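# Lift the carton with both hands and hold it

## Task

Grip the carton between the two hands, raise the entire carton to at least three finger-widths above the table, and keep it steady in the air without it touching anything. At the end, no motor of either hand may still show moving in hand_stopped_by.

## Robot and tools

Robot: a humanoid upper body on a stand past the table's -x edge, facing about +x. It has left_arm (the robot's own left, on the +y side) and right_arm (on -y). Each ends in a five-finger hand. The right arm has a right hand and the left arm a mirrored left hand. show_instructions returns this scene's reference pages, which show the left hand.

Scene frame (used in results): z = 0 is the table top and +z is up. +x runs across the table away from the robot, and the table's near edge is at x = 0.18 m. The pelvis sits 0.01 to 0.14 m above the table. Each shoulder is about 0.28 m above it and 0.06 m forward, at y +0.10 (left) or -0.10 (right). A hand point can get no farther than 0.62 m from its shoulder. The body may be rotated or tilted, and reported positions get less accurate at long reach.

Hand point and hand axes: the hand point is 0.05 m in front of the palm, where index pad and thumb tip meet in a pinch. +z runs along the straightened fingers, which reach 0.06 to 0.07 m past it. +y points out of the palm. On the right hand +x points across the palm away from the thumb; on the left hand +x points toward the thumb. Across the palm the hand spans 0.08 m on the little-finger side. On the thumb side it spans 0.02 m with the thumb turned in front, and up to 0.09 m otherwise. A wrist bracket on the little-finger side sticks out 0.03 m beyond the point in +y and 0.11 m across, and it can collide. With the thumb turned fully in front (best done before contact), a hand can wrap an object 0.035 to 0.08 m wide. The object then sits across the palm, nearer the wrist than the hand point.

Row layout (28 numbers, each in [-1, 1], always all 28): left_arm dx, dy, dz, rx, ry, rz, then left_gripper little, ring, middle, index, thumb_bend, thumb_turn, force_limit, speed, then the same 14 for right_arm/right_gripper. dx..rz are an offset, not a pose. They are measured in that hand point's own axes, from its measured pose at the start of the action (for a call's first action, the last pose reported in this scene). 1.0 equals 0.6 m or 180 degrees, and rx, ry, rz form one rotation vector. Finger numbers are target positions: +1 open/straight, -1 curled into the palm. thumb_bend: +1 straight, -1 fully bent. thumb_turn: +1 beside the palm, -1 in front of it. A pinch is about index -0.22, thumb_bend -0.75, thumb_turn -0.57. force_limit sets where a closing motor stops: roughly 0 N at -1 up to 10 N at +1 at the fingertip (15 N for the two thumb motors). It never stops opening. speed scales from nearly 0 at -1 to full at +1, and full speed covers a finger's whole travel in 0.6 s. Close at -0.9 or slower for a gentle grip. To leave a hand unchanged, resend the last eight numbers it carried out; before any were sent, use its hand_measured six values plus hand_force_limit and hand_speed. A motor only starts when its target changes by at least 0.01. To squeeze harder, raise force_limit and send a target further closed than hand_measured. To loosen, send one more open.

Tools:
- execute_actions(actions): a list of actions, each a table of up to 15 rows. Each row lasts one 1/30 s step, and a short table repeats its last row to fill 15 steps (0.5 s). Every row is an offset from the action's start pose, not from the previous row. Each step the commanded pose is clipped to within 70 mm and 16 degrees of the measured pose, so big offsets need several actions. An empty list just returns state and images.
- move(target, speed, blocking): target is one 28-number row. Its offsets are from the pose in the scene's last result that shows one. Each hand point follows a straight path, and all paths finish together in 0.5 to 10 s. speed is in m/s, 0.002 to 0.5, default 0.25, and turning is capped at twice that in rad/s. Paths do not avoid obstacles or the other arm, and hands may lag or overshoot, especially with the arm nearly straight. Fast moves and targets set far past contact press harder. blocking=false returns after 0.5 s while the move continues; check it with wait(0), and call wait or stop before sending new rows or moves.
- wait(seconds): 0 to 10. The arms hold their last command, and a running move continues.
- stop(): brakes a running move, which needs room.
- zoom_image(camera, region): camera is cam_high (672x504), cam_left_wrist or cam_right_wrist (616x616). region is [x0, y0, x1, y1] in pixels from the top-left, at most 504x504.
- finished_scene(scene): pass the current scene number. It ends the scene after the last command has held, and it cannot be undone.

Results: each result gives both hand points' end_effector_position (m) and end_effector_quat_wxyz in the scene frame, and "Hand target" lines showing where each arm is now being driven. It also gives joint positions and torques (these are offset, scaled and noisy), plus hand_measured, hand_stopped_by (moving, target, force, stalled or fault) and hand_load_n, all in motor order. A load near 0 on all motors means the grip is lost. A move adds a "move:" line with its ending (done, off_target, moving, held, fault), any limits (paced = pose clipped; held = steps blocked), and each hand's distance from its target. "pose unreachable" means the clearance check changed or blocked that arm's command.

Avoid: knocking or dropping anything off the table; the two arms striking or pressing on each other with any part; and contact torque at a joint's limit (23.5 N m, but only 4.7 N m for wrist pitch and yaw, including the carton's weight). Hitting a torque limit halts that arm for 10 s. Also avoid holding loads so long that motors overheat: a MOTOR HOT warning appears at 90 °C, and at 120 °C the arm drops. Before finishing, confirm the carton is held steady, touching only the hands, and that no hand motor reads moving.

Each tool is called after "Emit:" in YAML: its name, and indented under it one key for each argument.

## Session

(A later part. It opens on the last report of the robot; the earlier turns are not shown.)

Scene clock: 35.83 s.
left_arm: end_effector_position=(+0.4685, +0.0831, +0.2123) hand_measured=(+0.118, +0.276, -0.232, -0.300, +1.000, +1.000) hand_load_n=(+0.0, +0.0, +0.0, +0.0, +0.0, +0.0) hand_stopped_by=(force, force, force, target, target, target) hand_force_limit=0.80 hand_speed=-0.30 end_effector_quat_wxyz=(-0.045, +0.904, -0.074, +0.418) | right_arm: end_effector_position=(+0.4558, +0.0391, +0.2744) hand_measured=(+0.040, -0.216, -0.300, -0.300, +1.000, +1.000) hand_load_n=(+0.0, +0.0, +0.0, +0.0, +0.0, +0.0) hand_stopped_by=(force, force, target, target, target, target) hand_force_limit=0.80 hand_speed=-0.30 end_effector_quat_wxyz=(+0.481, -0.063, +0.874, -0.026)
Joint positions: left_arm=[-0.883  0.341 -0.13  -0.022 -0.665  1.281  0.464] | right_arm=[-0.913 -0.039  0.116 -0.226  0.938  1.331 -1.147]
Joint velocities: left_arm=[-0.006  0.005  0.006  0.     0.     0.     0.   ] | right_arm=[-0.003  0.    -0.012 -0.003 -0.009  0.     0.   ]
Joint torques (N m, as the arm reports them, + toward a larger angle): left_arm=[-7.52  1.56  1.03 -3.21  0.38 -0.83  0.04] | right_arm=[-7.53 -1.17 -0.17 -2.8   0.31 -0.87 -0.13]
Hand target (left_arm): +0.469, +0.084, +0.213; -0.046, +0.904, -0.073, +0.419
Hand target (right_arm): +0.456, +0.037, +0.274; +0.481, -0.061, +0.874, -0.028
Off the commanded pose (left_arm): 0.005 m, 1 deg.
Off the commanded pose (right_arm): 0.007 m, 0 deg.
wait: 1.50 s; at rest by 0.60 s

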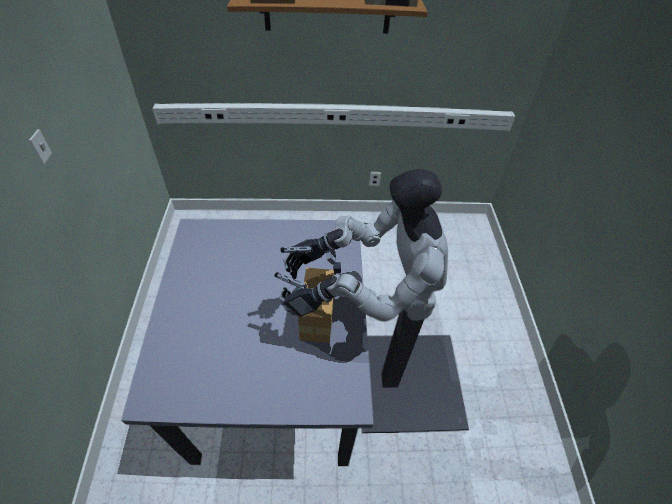

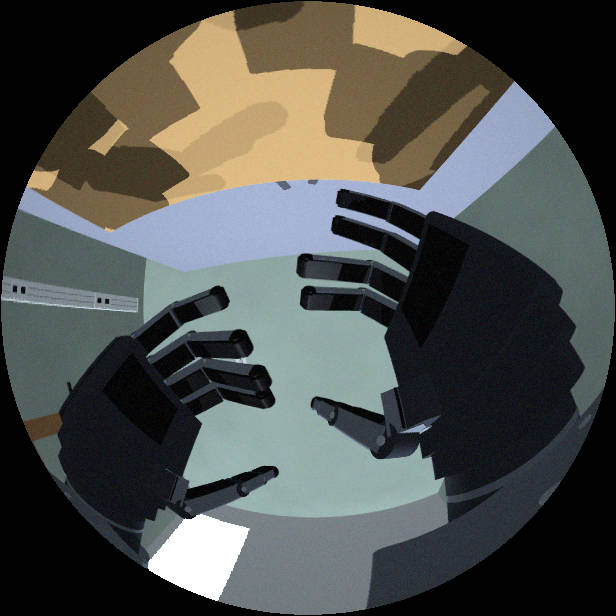

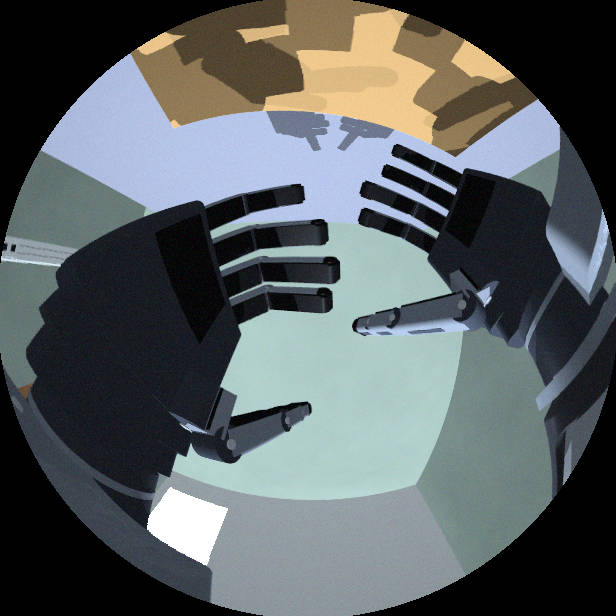

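Emit:
move:
  target: [0,-0.2,0,0,0.057,-0.055,0.5,0.5,0.5,0.5,1,1,0.8,0,0,-0.22,0,0.005,-0.013,0.043,0.5,0.5,0.5,0.5,1,1,0.8,0]

Emit:
move:
  target: [-0.23,0,-0.09,0,0,0,0.5,0.5,0.5,0.5,1,1,0.8,0,0.3,0,-0.03,0,0,0,0.5,0.5,0.5,0.5,1,1,0.8,0]

Scene clock: 37.00 s.
left_arm: end_effector_position=(+0.4823, +0.2063, +0.2366) hand_measured=(+0.500, +0.500, +0.500, +0.500, +1.000, +1.000) hand_load_n=(+0.0, +0.0, +0.0, +0.0, +0.0, +0.0) hand_stopped_by=(target, target, target, target, target, target) hand_force_limit=0.80 hand_speed=0.00 end_effector_quat_wxyz=(-0.001, +0.862, +0.012, +0.506) | right_arm: end_effector_position=(+0.4666, -0.0896, +0.2800) hand_measured=(+0.500, +0.500, +0.500, +0.500, +1.000, +1.000) hand_load_n=(+0.0, +0.0, +0.0, +0.0, +0.0, +0.0) hand_stopped_by=(target, target, target, target, target, target) hand_force_limit=0.80 hand_speed=0.00 end_effector_quat_wxyz=(+0.493, -0.005, +0.870, -0.002)
Joint positions: left_arm=[-0.683  0.654  0.027  0.155 -0.653  0.809  0.033] | right_arm=[-0.703 -0.445 -0.177 -0.359  1.052  1.314 -0.774]
Joint velocities: left_arm=[-0.025  0.    -0.008 -0.008  0.    -0.001  0.   ] | right_arm=[-0.008 -0.002  0.    -0.012  0.     0.     0.001]
Joint torques (N m, as the arm reports them, + toward a larger angle): left_arm=[-6.96  2.92  1.25 -2.81  0.22 -1.07 -0.15] | right_arm=[-6.69 -3.79 -0.54 -2.45  0.3  -1.17  0.23]
Hand target (left_arm): +0.483, +0.205, +0.237; +0.001, +0.862, +0.011, +0.506
Hand target (right_arm): +0.467, -0.090, +0.279; +0.492, -0.005, +0.871, -0.003
Off the commanded pose (left_arm): 0.009 m, 2 deg.
Off the commanded pose (right_arm): 0.009 m, 1 deg.
move: off_target (left_arm, right_arm)

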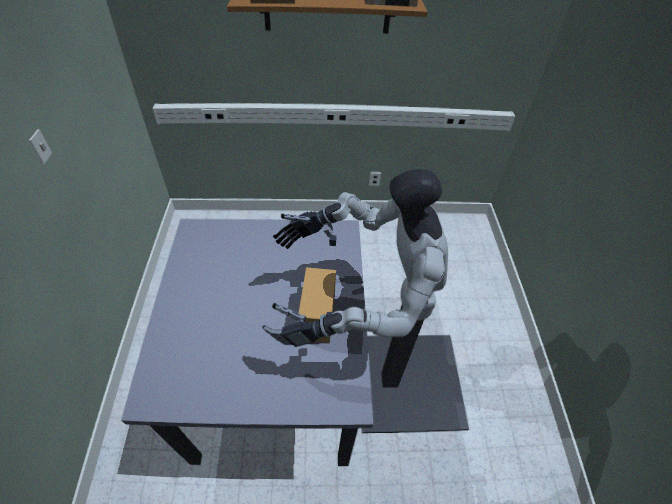

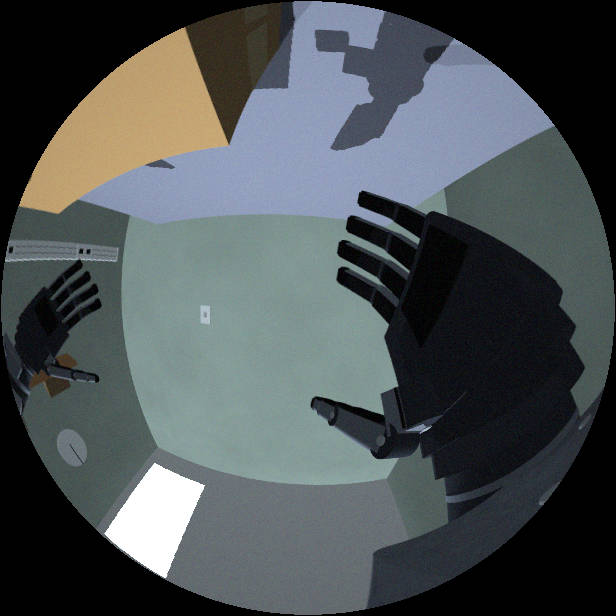

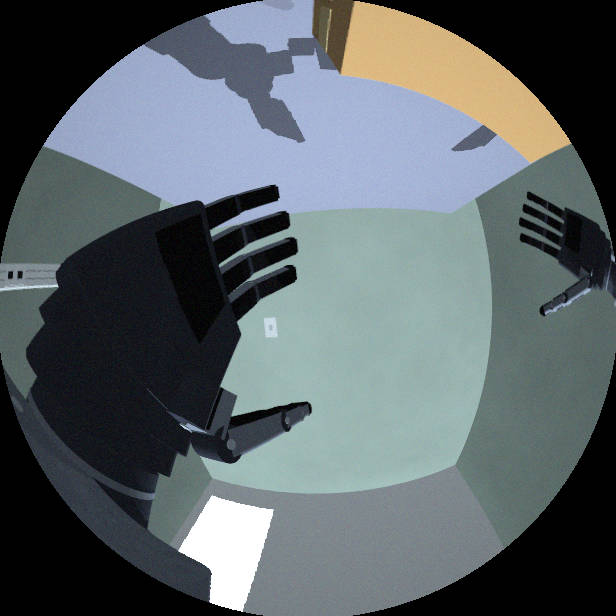

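Scene clock: 38.27 s.
left_arm: end_effector_position=(+0.3705, +0.2186, +0.1386) hand_measured=(+0.500, +0.500, +0.500, +0.500, +1.000, +1.000) hand_load_n=(+0.0, +0.0, +0.0, +0.0, +0.0, +0.0) hand_stopped_by=(target, target, target, target, target, target) hand_force_limit=0.80 hand_speed=0.00 end_effector_quat_wxyz=(-0.015, +0.862, +0.020, +0.506) | right_arm: end_effector_position=(+0.3577, -0.0805, +0.1403) hand_measured=(+0.500, +0.500, +0.500, +0.500, +1.000, +1.000) hand_load_n=(+0.0, +0.0, +0.0, +0.0, +0.0, +0.0) hand_stopped_by=(target, target, target, target, target, target) hand_force_limit=0.80 hand_speed=0.00 end_effector_quat_wxyz=(+0.491, -0.003, +0.871, +0.011)
Joint positions: left_arm=[-0.052  0.56   0.029 -0.008 -0.543  0.332 -0.024] | right_arm=[ 0.077 -0.372  0.224 -0.383  0.499  0.469 -0.412]
Joint velocities: left_arm=[ 0.015  0.003 -0.006  0.002  0.     0.     0.   ] | right_arm=[-0.006  0.     0.014  0.005 -0.006 -0.001  0.   ]
Joint torques (N m, as the arm reports them, + toward a larger angle): left_arm=[-2.92  2.68  1.19 -3.15  0.28 -1.07 -0.13] | right_arm=[-2.59 -2.16 -0.33 -3.24 -0.01 -1.34  0.17]
Hand target (left_arm): +0.371, +0.218, +0.139; -0.015, +0.862, +0.018, +0.506
Hand target (right_arm): +0.358, -0.080, +0.140; +0.492, -0.004, +0.871, +0.012
Off the commanded pose (left_arm): 0.016 m, 2 deg.
Off the commanded pose (right_arm): 0.012 m, 2 deg.
move: off_target (left_arm, right_arm)

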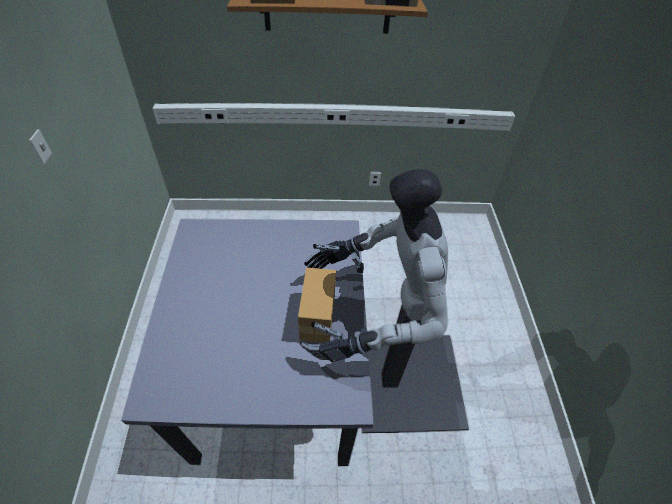

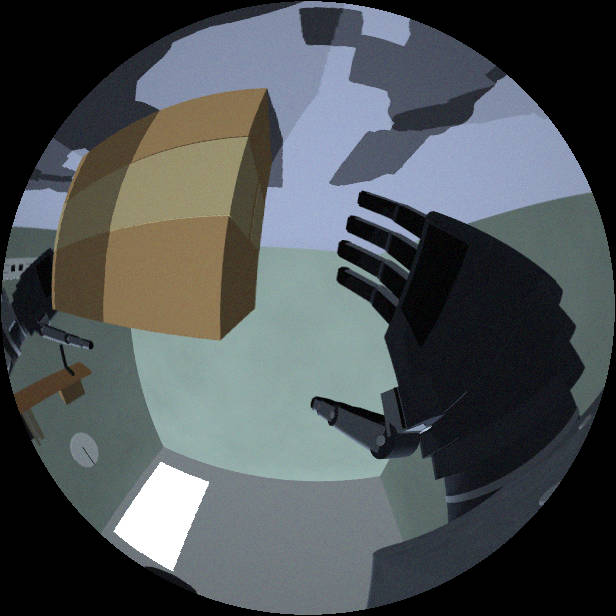

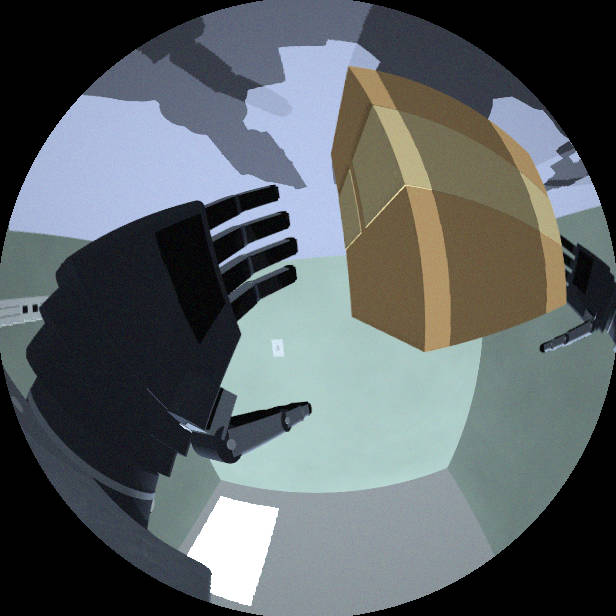

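Emit:
move:
  target: [-0.055,0.22,-0.027,-0.02,0,-0.04,0.5,0.5,0.5,0.5,1,1,0.8,0,0.045,0.18,-0.01,0,0,0.04,0.5,0.5,0.5,0.5,1,1,0.8,0]
  speed: 0.06

Scene clock: 41.30 s.
left_arm: end_effector_position=(+0.3528, +0.1306, +0.1180) hand_measured=(+0.500, +0.500, +0.502, +0.500, +1.000, +1.000) hand_load_n=(+0.0, +2.0, +7.5, +0.0, +0.0, +0.0) hand_stopped_by=(target, target, target, target, target, target) hand_force_limit=0.80 hand_speed=0.00 end_effector_quat_wxyz=(-0.025, +0.850, +0.075, +0.522) | right_arm: end_effector_position=(+0.3535, -0.0477, +0.1344) hand_measured=(+0.500, +0.500, +0.502, +0.500, +1.000, +1.000) hand_load_n=(+0.0, +5.5, +10.0, +0.0, +0.0, +0.0) hand_stopped_by=(target, target, target, target, target, target) hand_force_limit=0.80 hand_speed=0.00 end_effector_quat_wxyz=(+0.518, +0.096, +0.848, -0.053)
Joint positions: left_arm=[ 0.026  0.324 -0.308 -0.082 -0.436  0.144  0.386] | right_arm=[ 0.046 -0.145  0.51  -0.209  0.333  0.205 -0.819]
Joint velocities: left_arm=[-0.035  0.069 -0.046  0.012 -0.071 -0.033  0.056] | right_arm=[-0.025 -0.064  0.077  0.031  0.043 -0.061 -0.092]
Joint torques (N m, as the arm reports them, + toward a larger angle): left_arm=[-2.16 -0.82 -3.16 -3.48 -0.61  0.27 -2.1 ] | right_arm=[-3.78  4.28  7.21 -3.13  2.27  0.56  5.93]
Hand target (left_arm): +0.341, +0.088, +0.110; +0.037, +0.864, +0.050, +0.500
Hand target (right_arm): +0.336, +0.017, +0.134; +0.494, +0.055, +0.866, +0.045
Off the commanded pose (left_arm): 0.046 m, 8 deg.
Off the commanded pose (right_arm): 0.078 m, 13 deg; position clipped at the last step of the last action.
move: off_target (left_arm, right_arm); limits=paced,held; held on 4 of 89 steps (right_arm)
pose unreachable (right arm): on one or more control steps of this call, first in action 0 (counted from 0), this arm could not follow its commanded pose, so it was not sent that pose on those steps. It may still have moved: this result reports where it is.
cause: the commanded pose would bring a part of the arm (just beyond joint 4 (elbow)) too close to the robot's own body.

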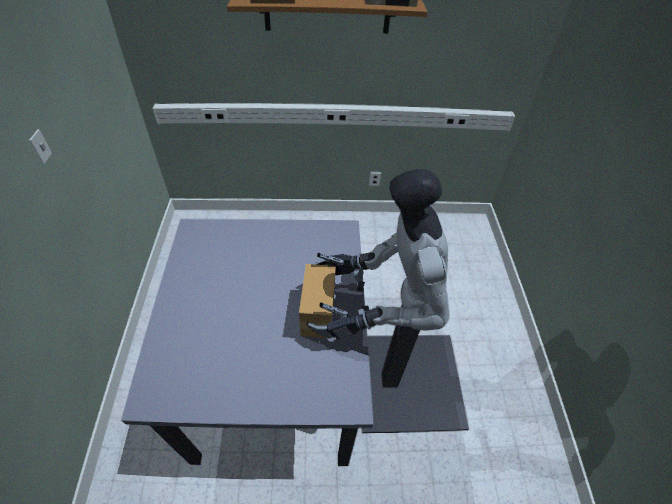

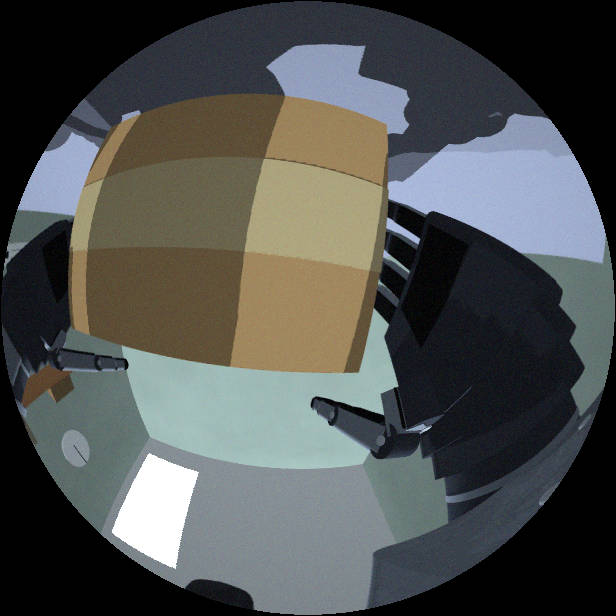

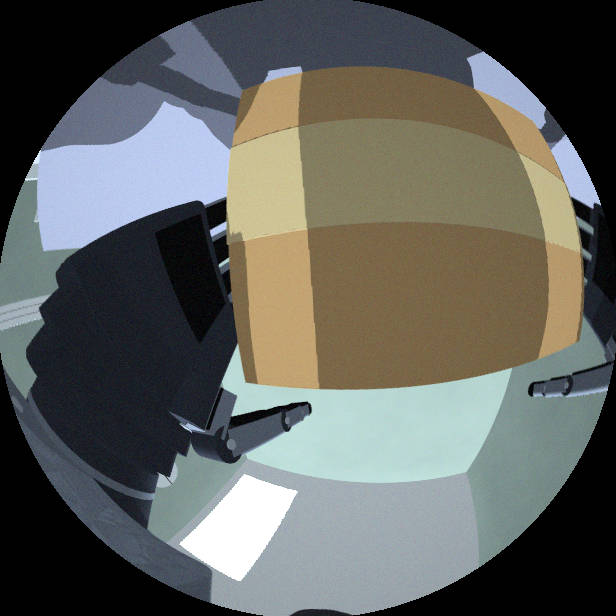

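Emit:
execute_actions:
  actions:
    - [[0,0.075,0,-0.03,0,0,0.3,0.4,0.5,0.3,1,1,0.2,-0.6,0,0.075,0,-0.03,0,0,0.3,0.5,0.5,0.3,1,1,0.2,-0.6]]
    - [[0.05,0.08,-0.01,-0.03,0,0,0.3,0.4,0.5,0.3,1,1,0.2,-0.6,-0.04,0.08,-0.02,-0.03,0,0,0.3,0.5,0.5,0.3,1,1,0.2,-0.6]]
    - [[0.05,0.08,-0.01,-0.03,0,0,0.3,0.4,0.5,0.3,1,1,0.2,-0.6,-0.04,0.08,-0.02,-0.03,0,0,0.3,0.5,0.5,0.3,1,1,0.2,-0.6]]
    - [[0.05,0.08,-0.01,-0.03,0,0,0.3,0.4,0.5,0.3,1,1,0.2,-0.6,-0.04,0.08,-0.02,-0.03,0,0,0.3,0.5,0.5,0.3,1,1,0.2,-0.6]]

Scene clock: 43.40 s.
left_arm: end_effector_position=(+0.4172, +0.1200, +0.1872) hand_measured=(+0.348, +0.460, +0.500, +0.394, +1.000, +1.000) hand_load_n=(+2.0, +0.0, +0.0, +10.0, +0.0, +0.0) hand_stopped_by=(force, force, target, force, target, target) hand_force_limit=0.20 hand_speed=-0.60 end_effector_quat_wxyz=(-0.131, +0.836, +0.069, +0.528) | right_arm: end_effector_position=(+0.4193, -0.0428, +0.2051) hand_measured=(+0.438, +0.500, +0.500, +0.394, +1.000, +1.000) hand_load_n=(+2.5, +0.0, +0.0, +7.0, +0.0, +0.0) hand_stopped_by=(force, target, target, force, target, target) hand_force_limit=0.20 hand_speed=-0.60 end_effector_quat_wxyz=(+0.552, +0.129, +0.811, -0.144)
Joint positions: left_arm=[-0.328  0.297 -0.35  -0.303 -0.515  0.662  0.834] | right_arm=[-0.344 -0.053  0.497 -0.224  0.388  0.511 -1.191]
Joint velocities: left_arm=[ 0.06  -0.006 -0.023  0.075 -0.057  0.034  0.007] | right_arm=[ 0.069 -0.012  0.029  0.066  0.069  0.024 -0.026]
Joint torques (N m, as the arm reports them, + toward a larger angle): left_arm=[-8.78 -1.7  -1.99 -8.78 -0.93 -2.05 -1.94] | right_arm=[-9.53  3.93  3.96 -5.38  0.77 -1.44  3.6 ]
Hand target (left_arm): +0.411, +0.072, +0.191; -0.061, +0.845, +0.037, +0.529
Hand target (right_arm): +0.413, -0.001, +0.206; +0.551, +0.091, +0.825, -0.087
Off the commanded pose (left_arm): 0.046 m, 9 deg.
Off the commanded pose (right_arm): 0.045 m, 8 deg.

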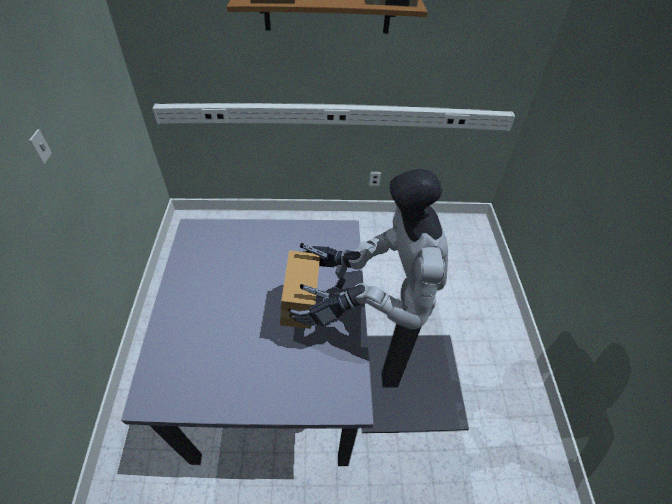

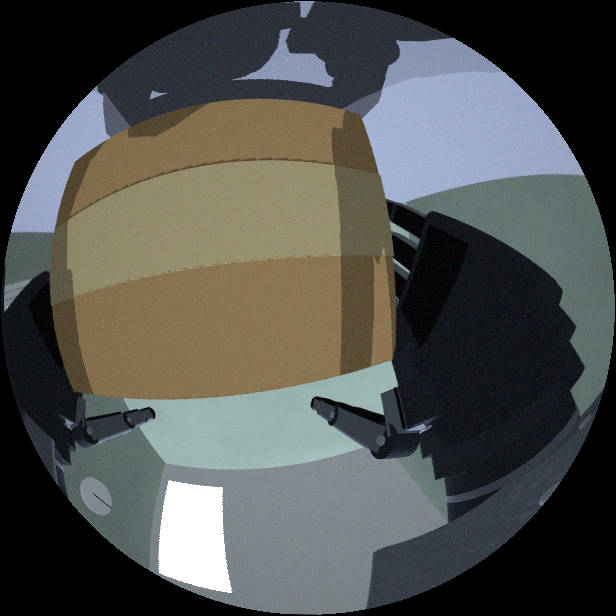

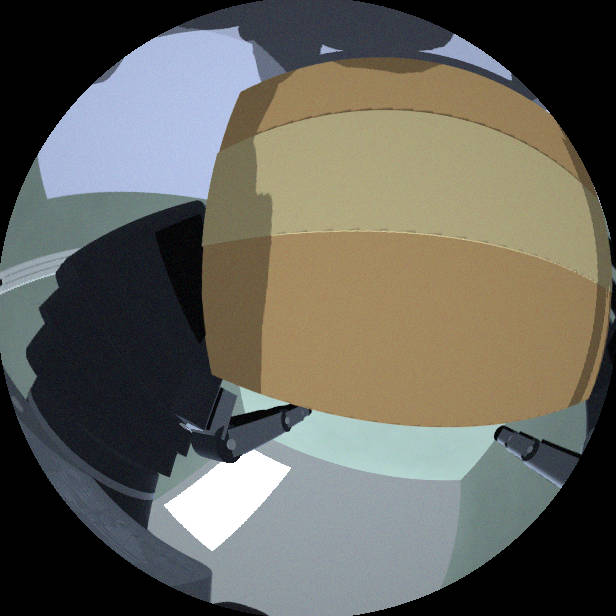

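Holding without slip. One more step, with more toe-in to keep wrists apart.

Emit:
execute_actions:
  actions:
    - [[0.05,0.075,-0.02,-0.045,0,0,0.3,0.4,0.5,0.3,1,1,0.2,-0.6,-0.04,0.075,-0.025,-0.04,0,0,0.3,0.5,0.5,0.3,1,1,0.2,-0.6]]
    - [[0.04,0.075,-0.02,-0.045,0,0,0.3,0.4,0.5,0.3,1,1,0.2,-0.6,-0.03,0.075,-0.025,-0.04,0,0,0.3,0.5,0.5,0.3,1,1,0.2,-0.6]]

Emit:
wait:
  seconds: 1.5

Scene clock: 44.50 s.
left_arm: end_effector_position=(+0.4469, +0.1222, +0.2278) hand_measured=(+0.348, +0.460, +0.500, +0.394, +1.000, +1.000) hand_load_n=(+0.0, +0.0, +0.0, +9.5, +0.0, +0.0) hand_stopped_by=(force, force, target, force, target, target) hand_force_limit=0.20 hand_speed=-0.60 end_effector_quat_wxyz=(-0.152, +0.833, +0.061, +0.528) | right_arm: end_effector_position=(+0.4486, -0.0378, +0.2513) hand_measured=(+0.438, +0.500, +0.500, +0.394, +1.000, +1.000) hand_load_n=(+0.0, +0.0, +0.0, +7.5, +0.0, +0.0) hand_stopped_by=(force, target, target, force, target, target) hand_force_limit=0.20 hand_speed=-0.60 end_effector_quat_wxyz=(+0.573, +0.142, +0.794, -0.147)
Joint positions: left_arm=[-0.54   0.285 -0.262 -0.323 -0.614  0.912  0.918] | right_arm=[-0.541 -0.032  0.435 -0.22   0.457  0.629 -1.271]
Joint velocities: left_arm=[ 0.029  0.002 -0.006  0.026 -0.021  0.021  0.   ] | right_arm=[ 0.    -0.011  0.021  0.031  0.063  0.    -0.012]
Joint torques (N m, as the arm reports them, + toward a larger angle): left_arm=[-10.31  -1.62  -1.61  -8.23  -1.45  -1.91  -1.76] | right_arm=[-10.72   3.4    3.65  -5.31   0.87  -1.34   3.28]
Hand target (left_arm): +0.441, +0.073, +0.231; -0.082, +0.843, +0.023, +0.532
Hand target (right_arm): +0.442, +0.004, +0.251; +0.572, +0.100, +0.808, -0.095
Off the commanded pose (left_arm): 0.049 m, 9 deg.
Off the commanded pose (right_arm): 0.044 m, 8 deg.

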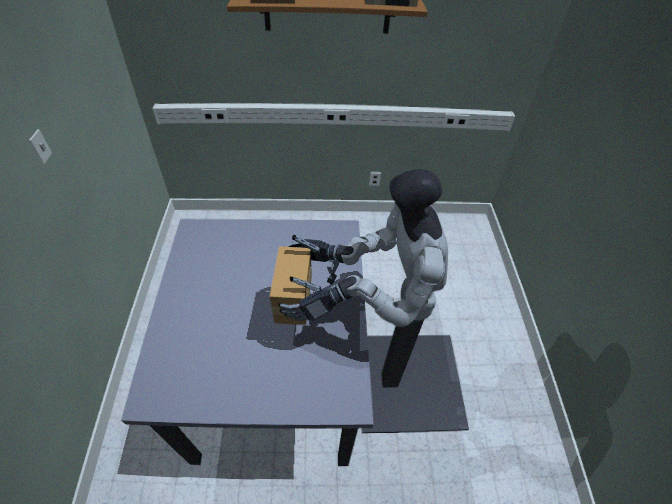

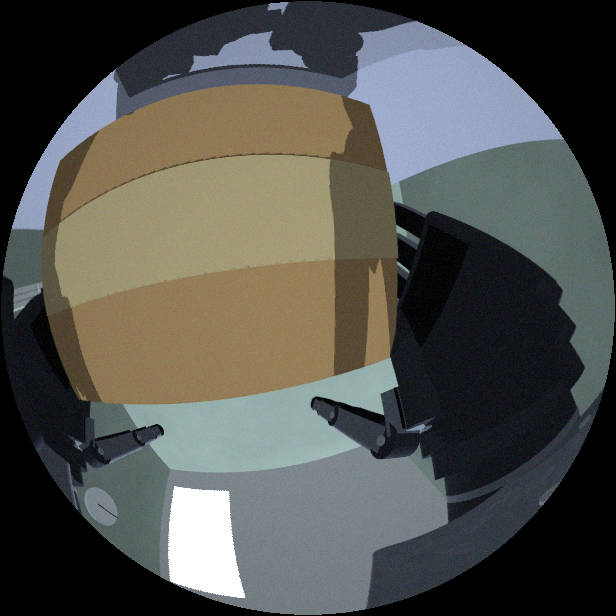

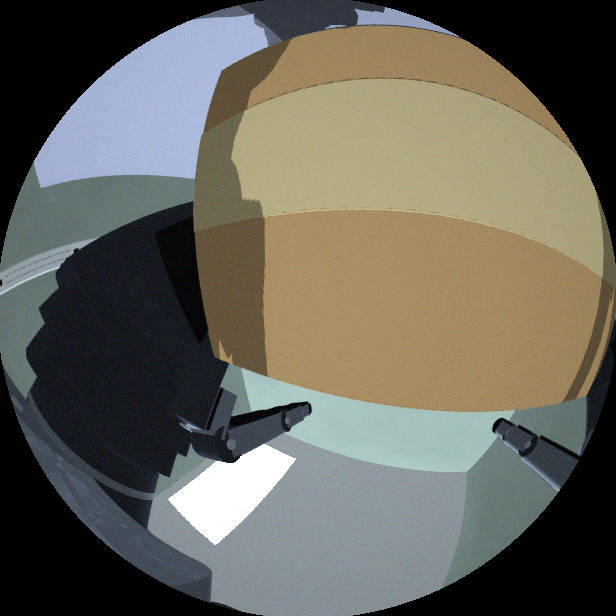

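Scene clock: 46.00 s.
left_arm: end_effector_position=(+0.4467, +0.1223, +0.2270) hand_measured=(+0.348, +0.460, +0.500, +0.394, +1.000, +1.000) hand_load_n=(+0.0, +0.0, +0.0, +9.5, +0.0, +0.0) hand_stopped_by=(force, force, target, force, target, target) hand_force_limit=0.20 hand_speed=-0.60 end_effector_quat_wxyz=(-0.153, +0.834, +0.061, +0.527) | right_arm: end_effector_position=(+0.4485, -0.0376, +0.2505) hand_measured=(+0.438, +0.500, +0.500, +0.394, +1.000, +1.000) hand_load_n=(+0.0, +0.0, +0.0, +7.5, +0.0, +0.0) hand_stopped_by=(force, target, target, force, target, target) hand_force_limit=0.20 hand_speed=-0.60 end_effector_quat_wxyz=(+0.572, +0.141, +0.794, -0.147)
Joint positions: left_arm=[-0.539  0.285 -0.262 -0.323 -0.614  0.913  0.918] | right_arm=[-0.54  -0.033  0.436 -0.219  0.46   0.629 -1.271]
Joint velocities: left_arm=[ 0.    -0.006 -0.005  0.    -0.011  0.     0.   ] | right_arm=[-0.002  0.     0.     0.005  0.     0.     0.   ]
Joint torques (N m, as the arm reports them, + toward a larger angle): left_arm=[-10.21  -1.7   -1.62  -8.19  -1.42  -1.9   -1.77] | right_arm=[-10.62   3.59   3.74  -4.99   0.97  -1.33   3.25]
Hand target (left_arm): +0.441, +0.073, +0.231; -0.082, +0.843, +0.023, +0.532
Hand target (right_arm): +0.442, +0.004, +0.251; +0.572, +0.100, +0.808, -0.095
Off the commanded pose (left_arm): 0.049 m, 9 deg.
Off the commanded pose (right_arm): 0.043 m, 8 deg.
wait: 1.50 s; at rest by 0.17 s

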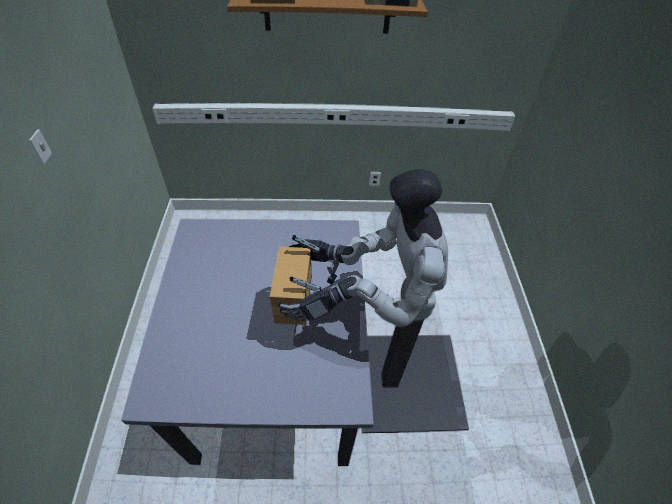

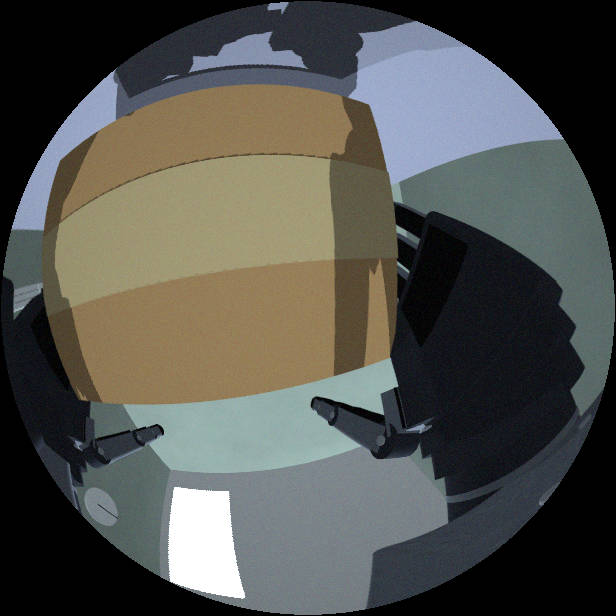

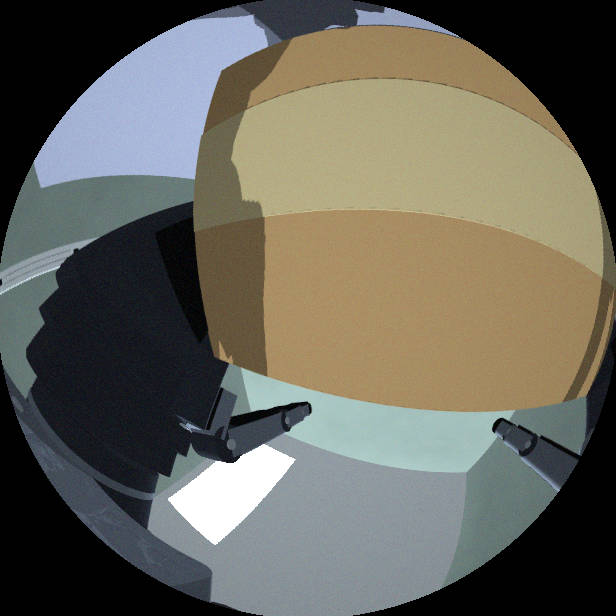

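Emit:
finished_scene:
  scene: 2

The scene is finished: the task was done.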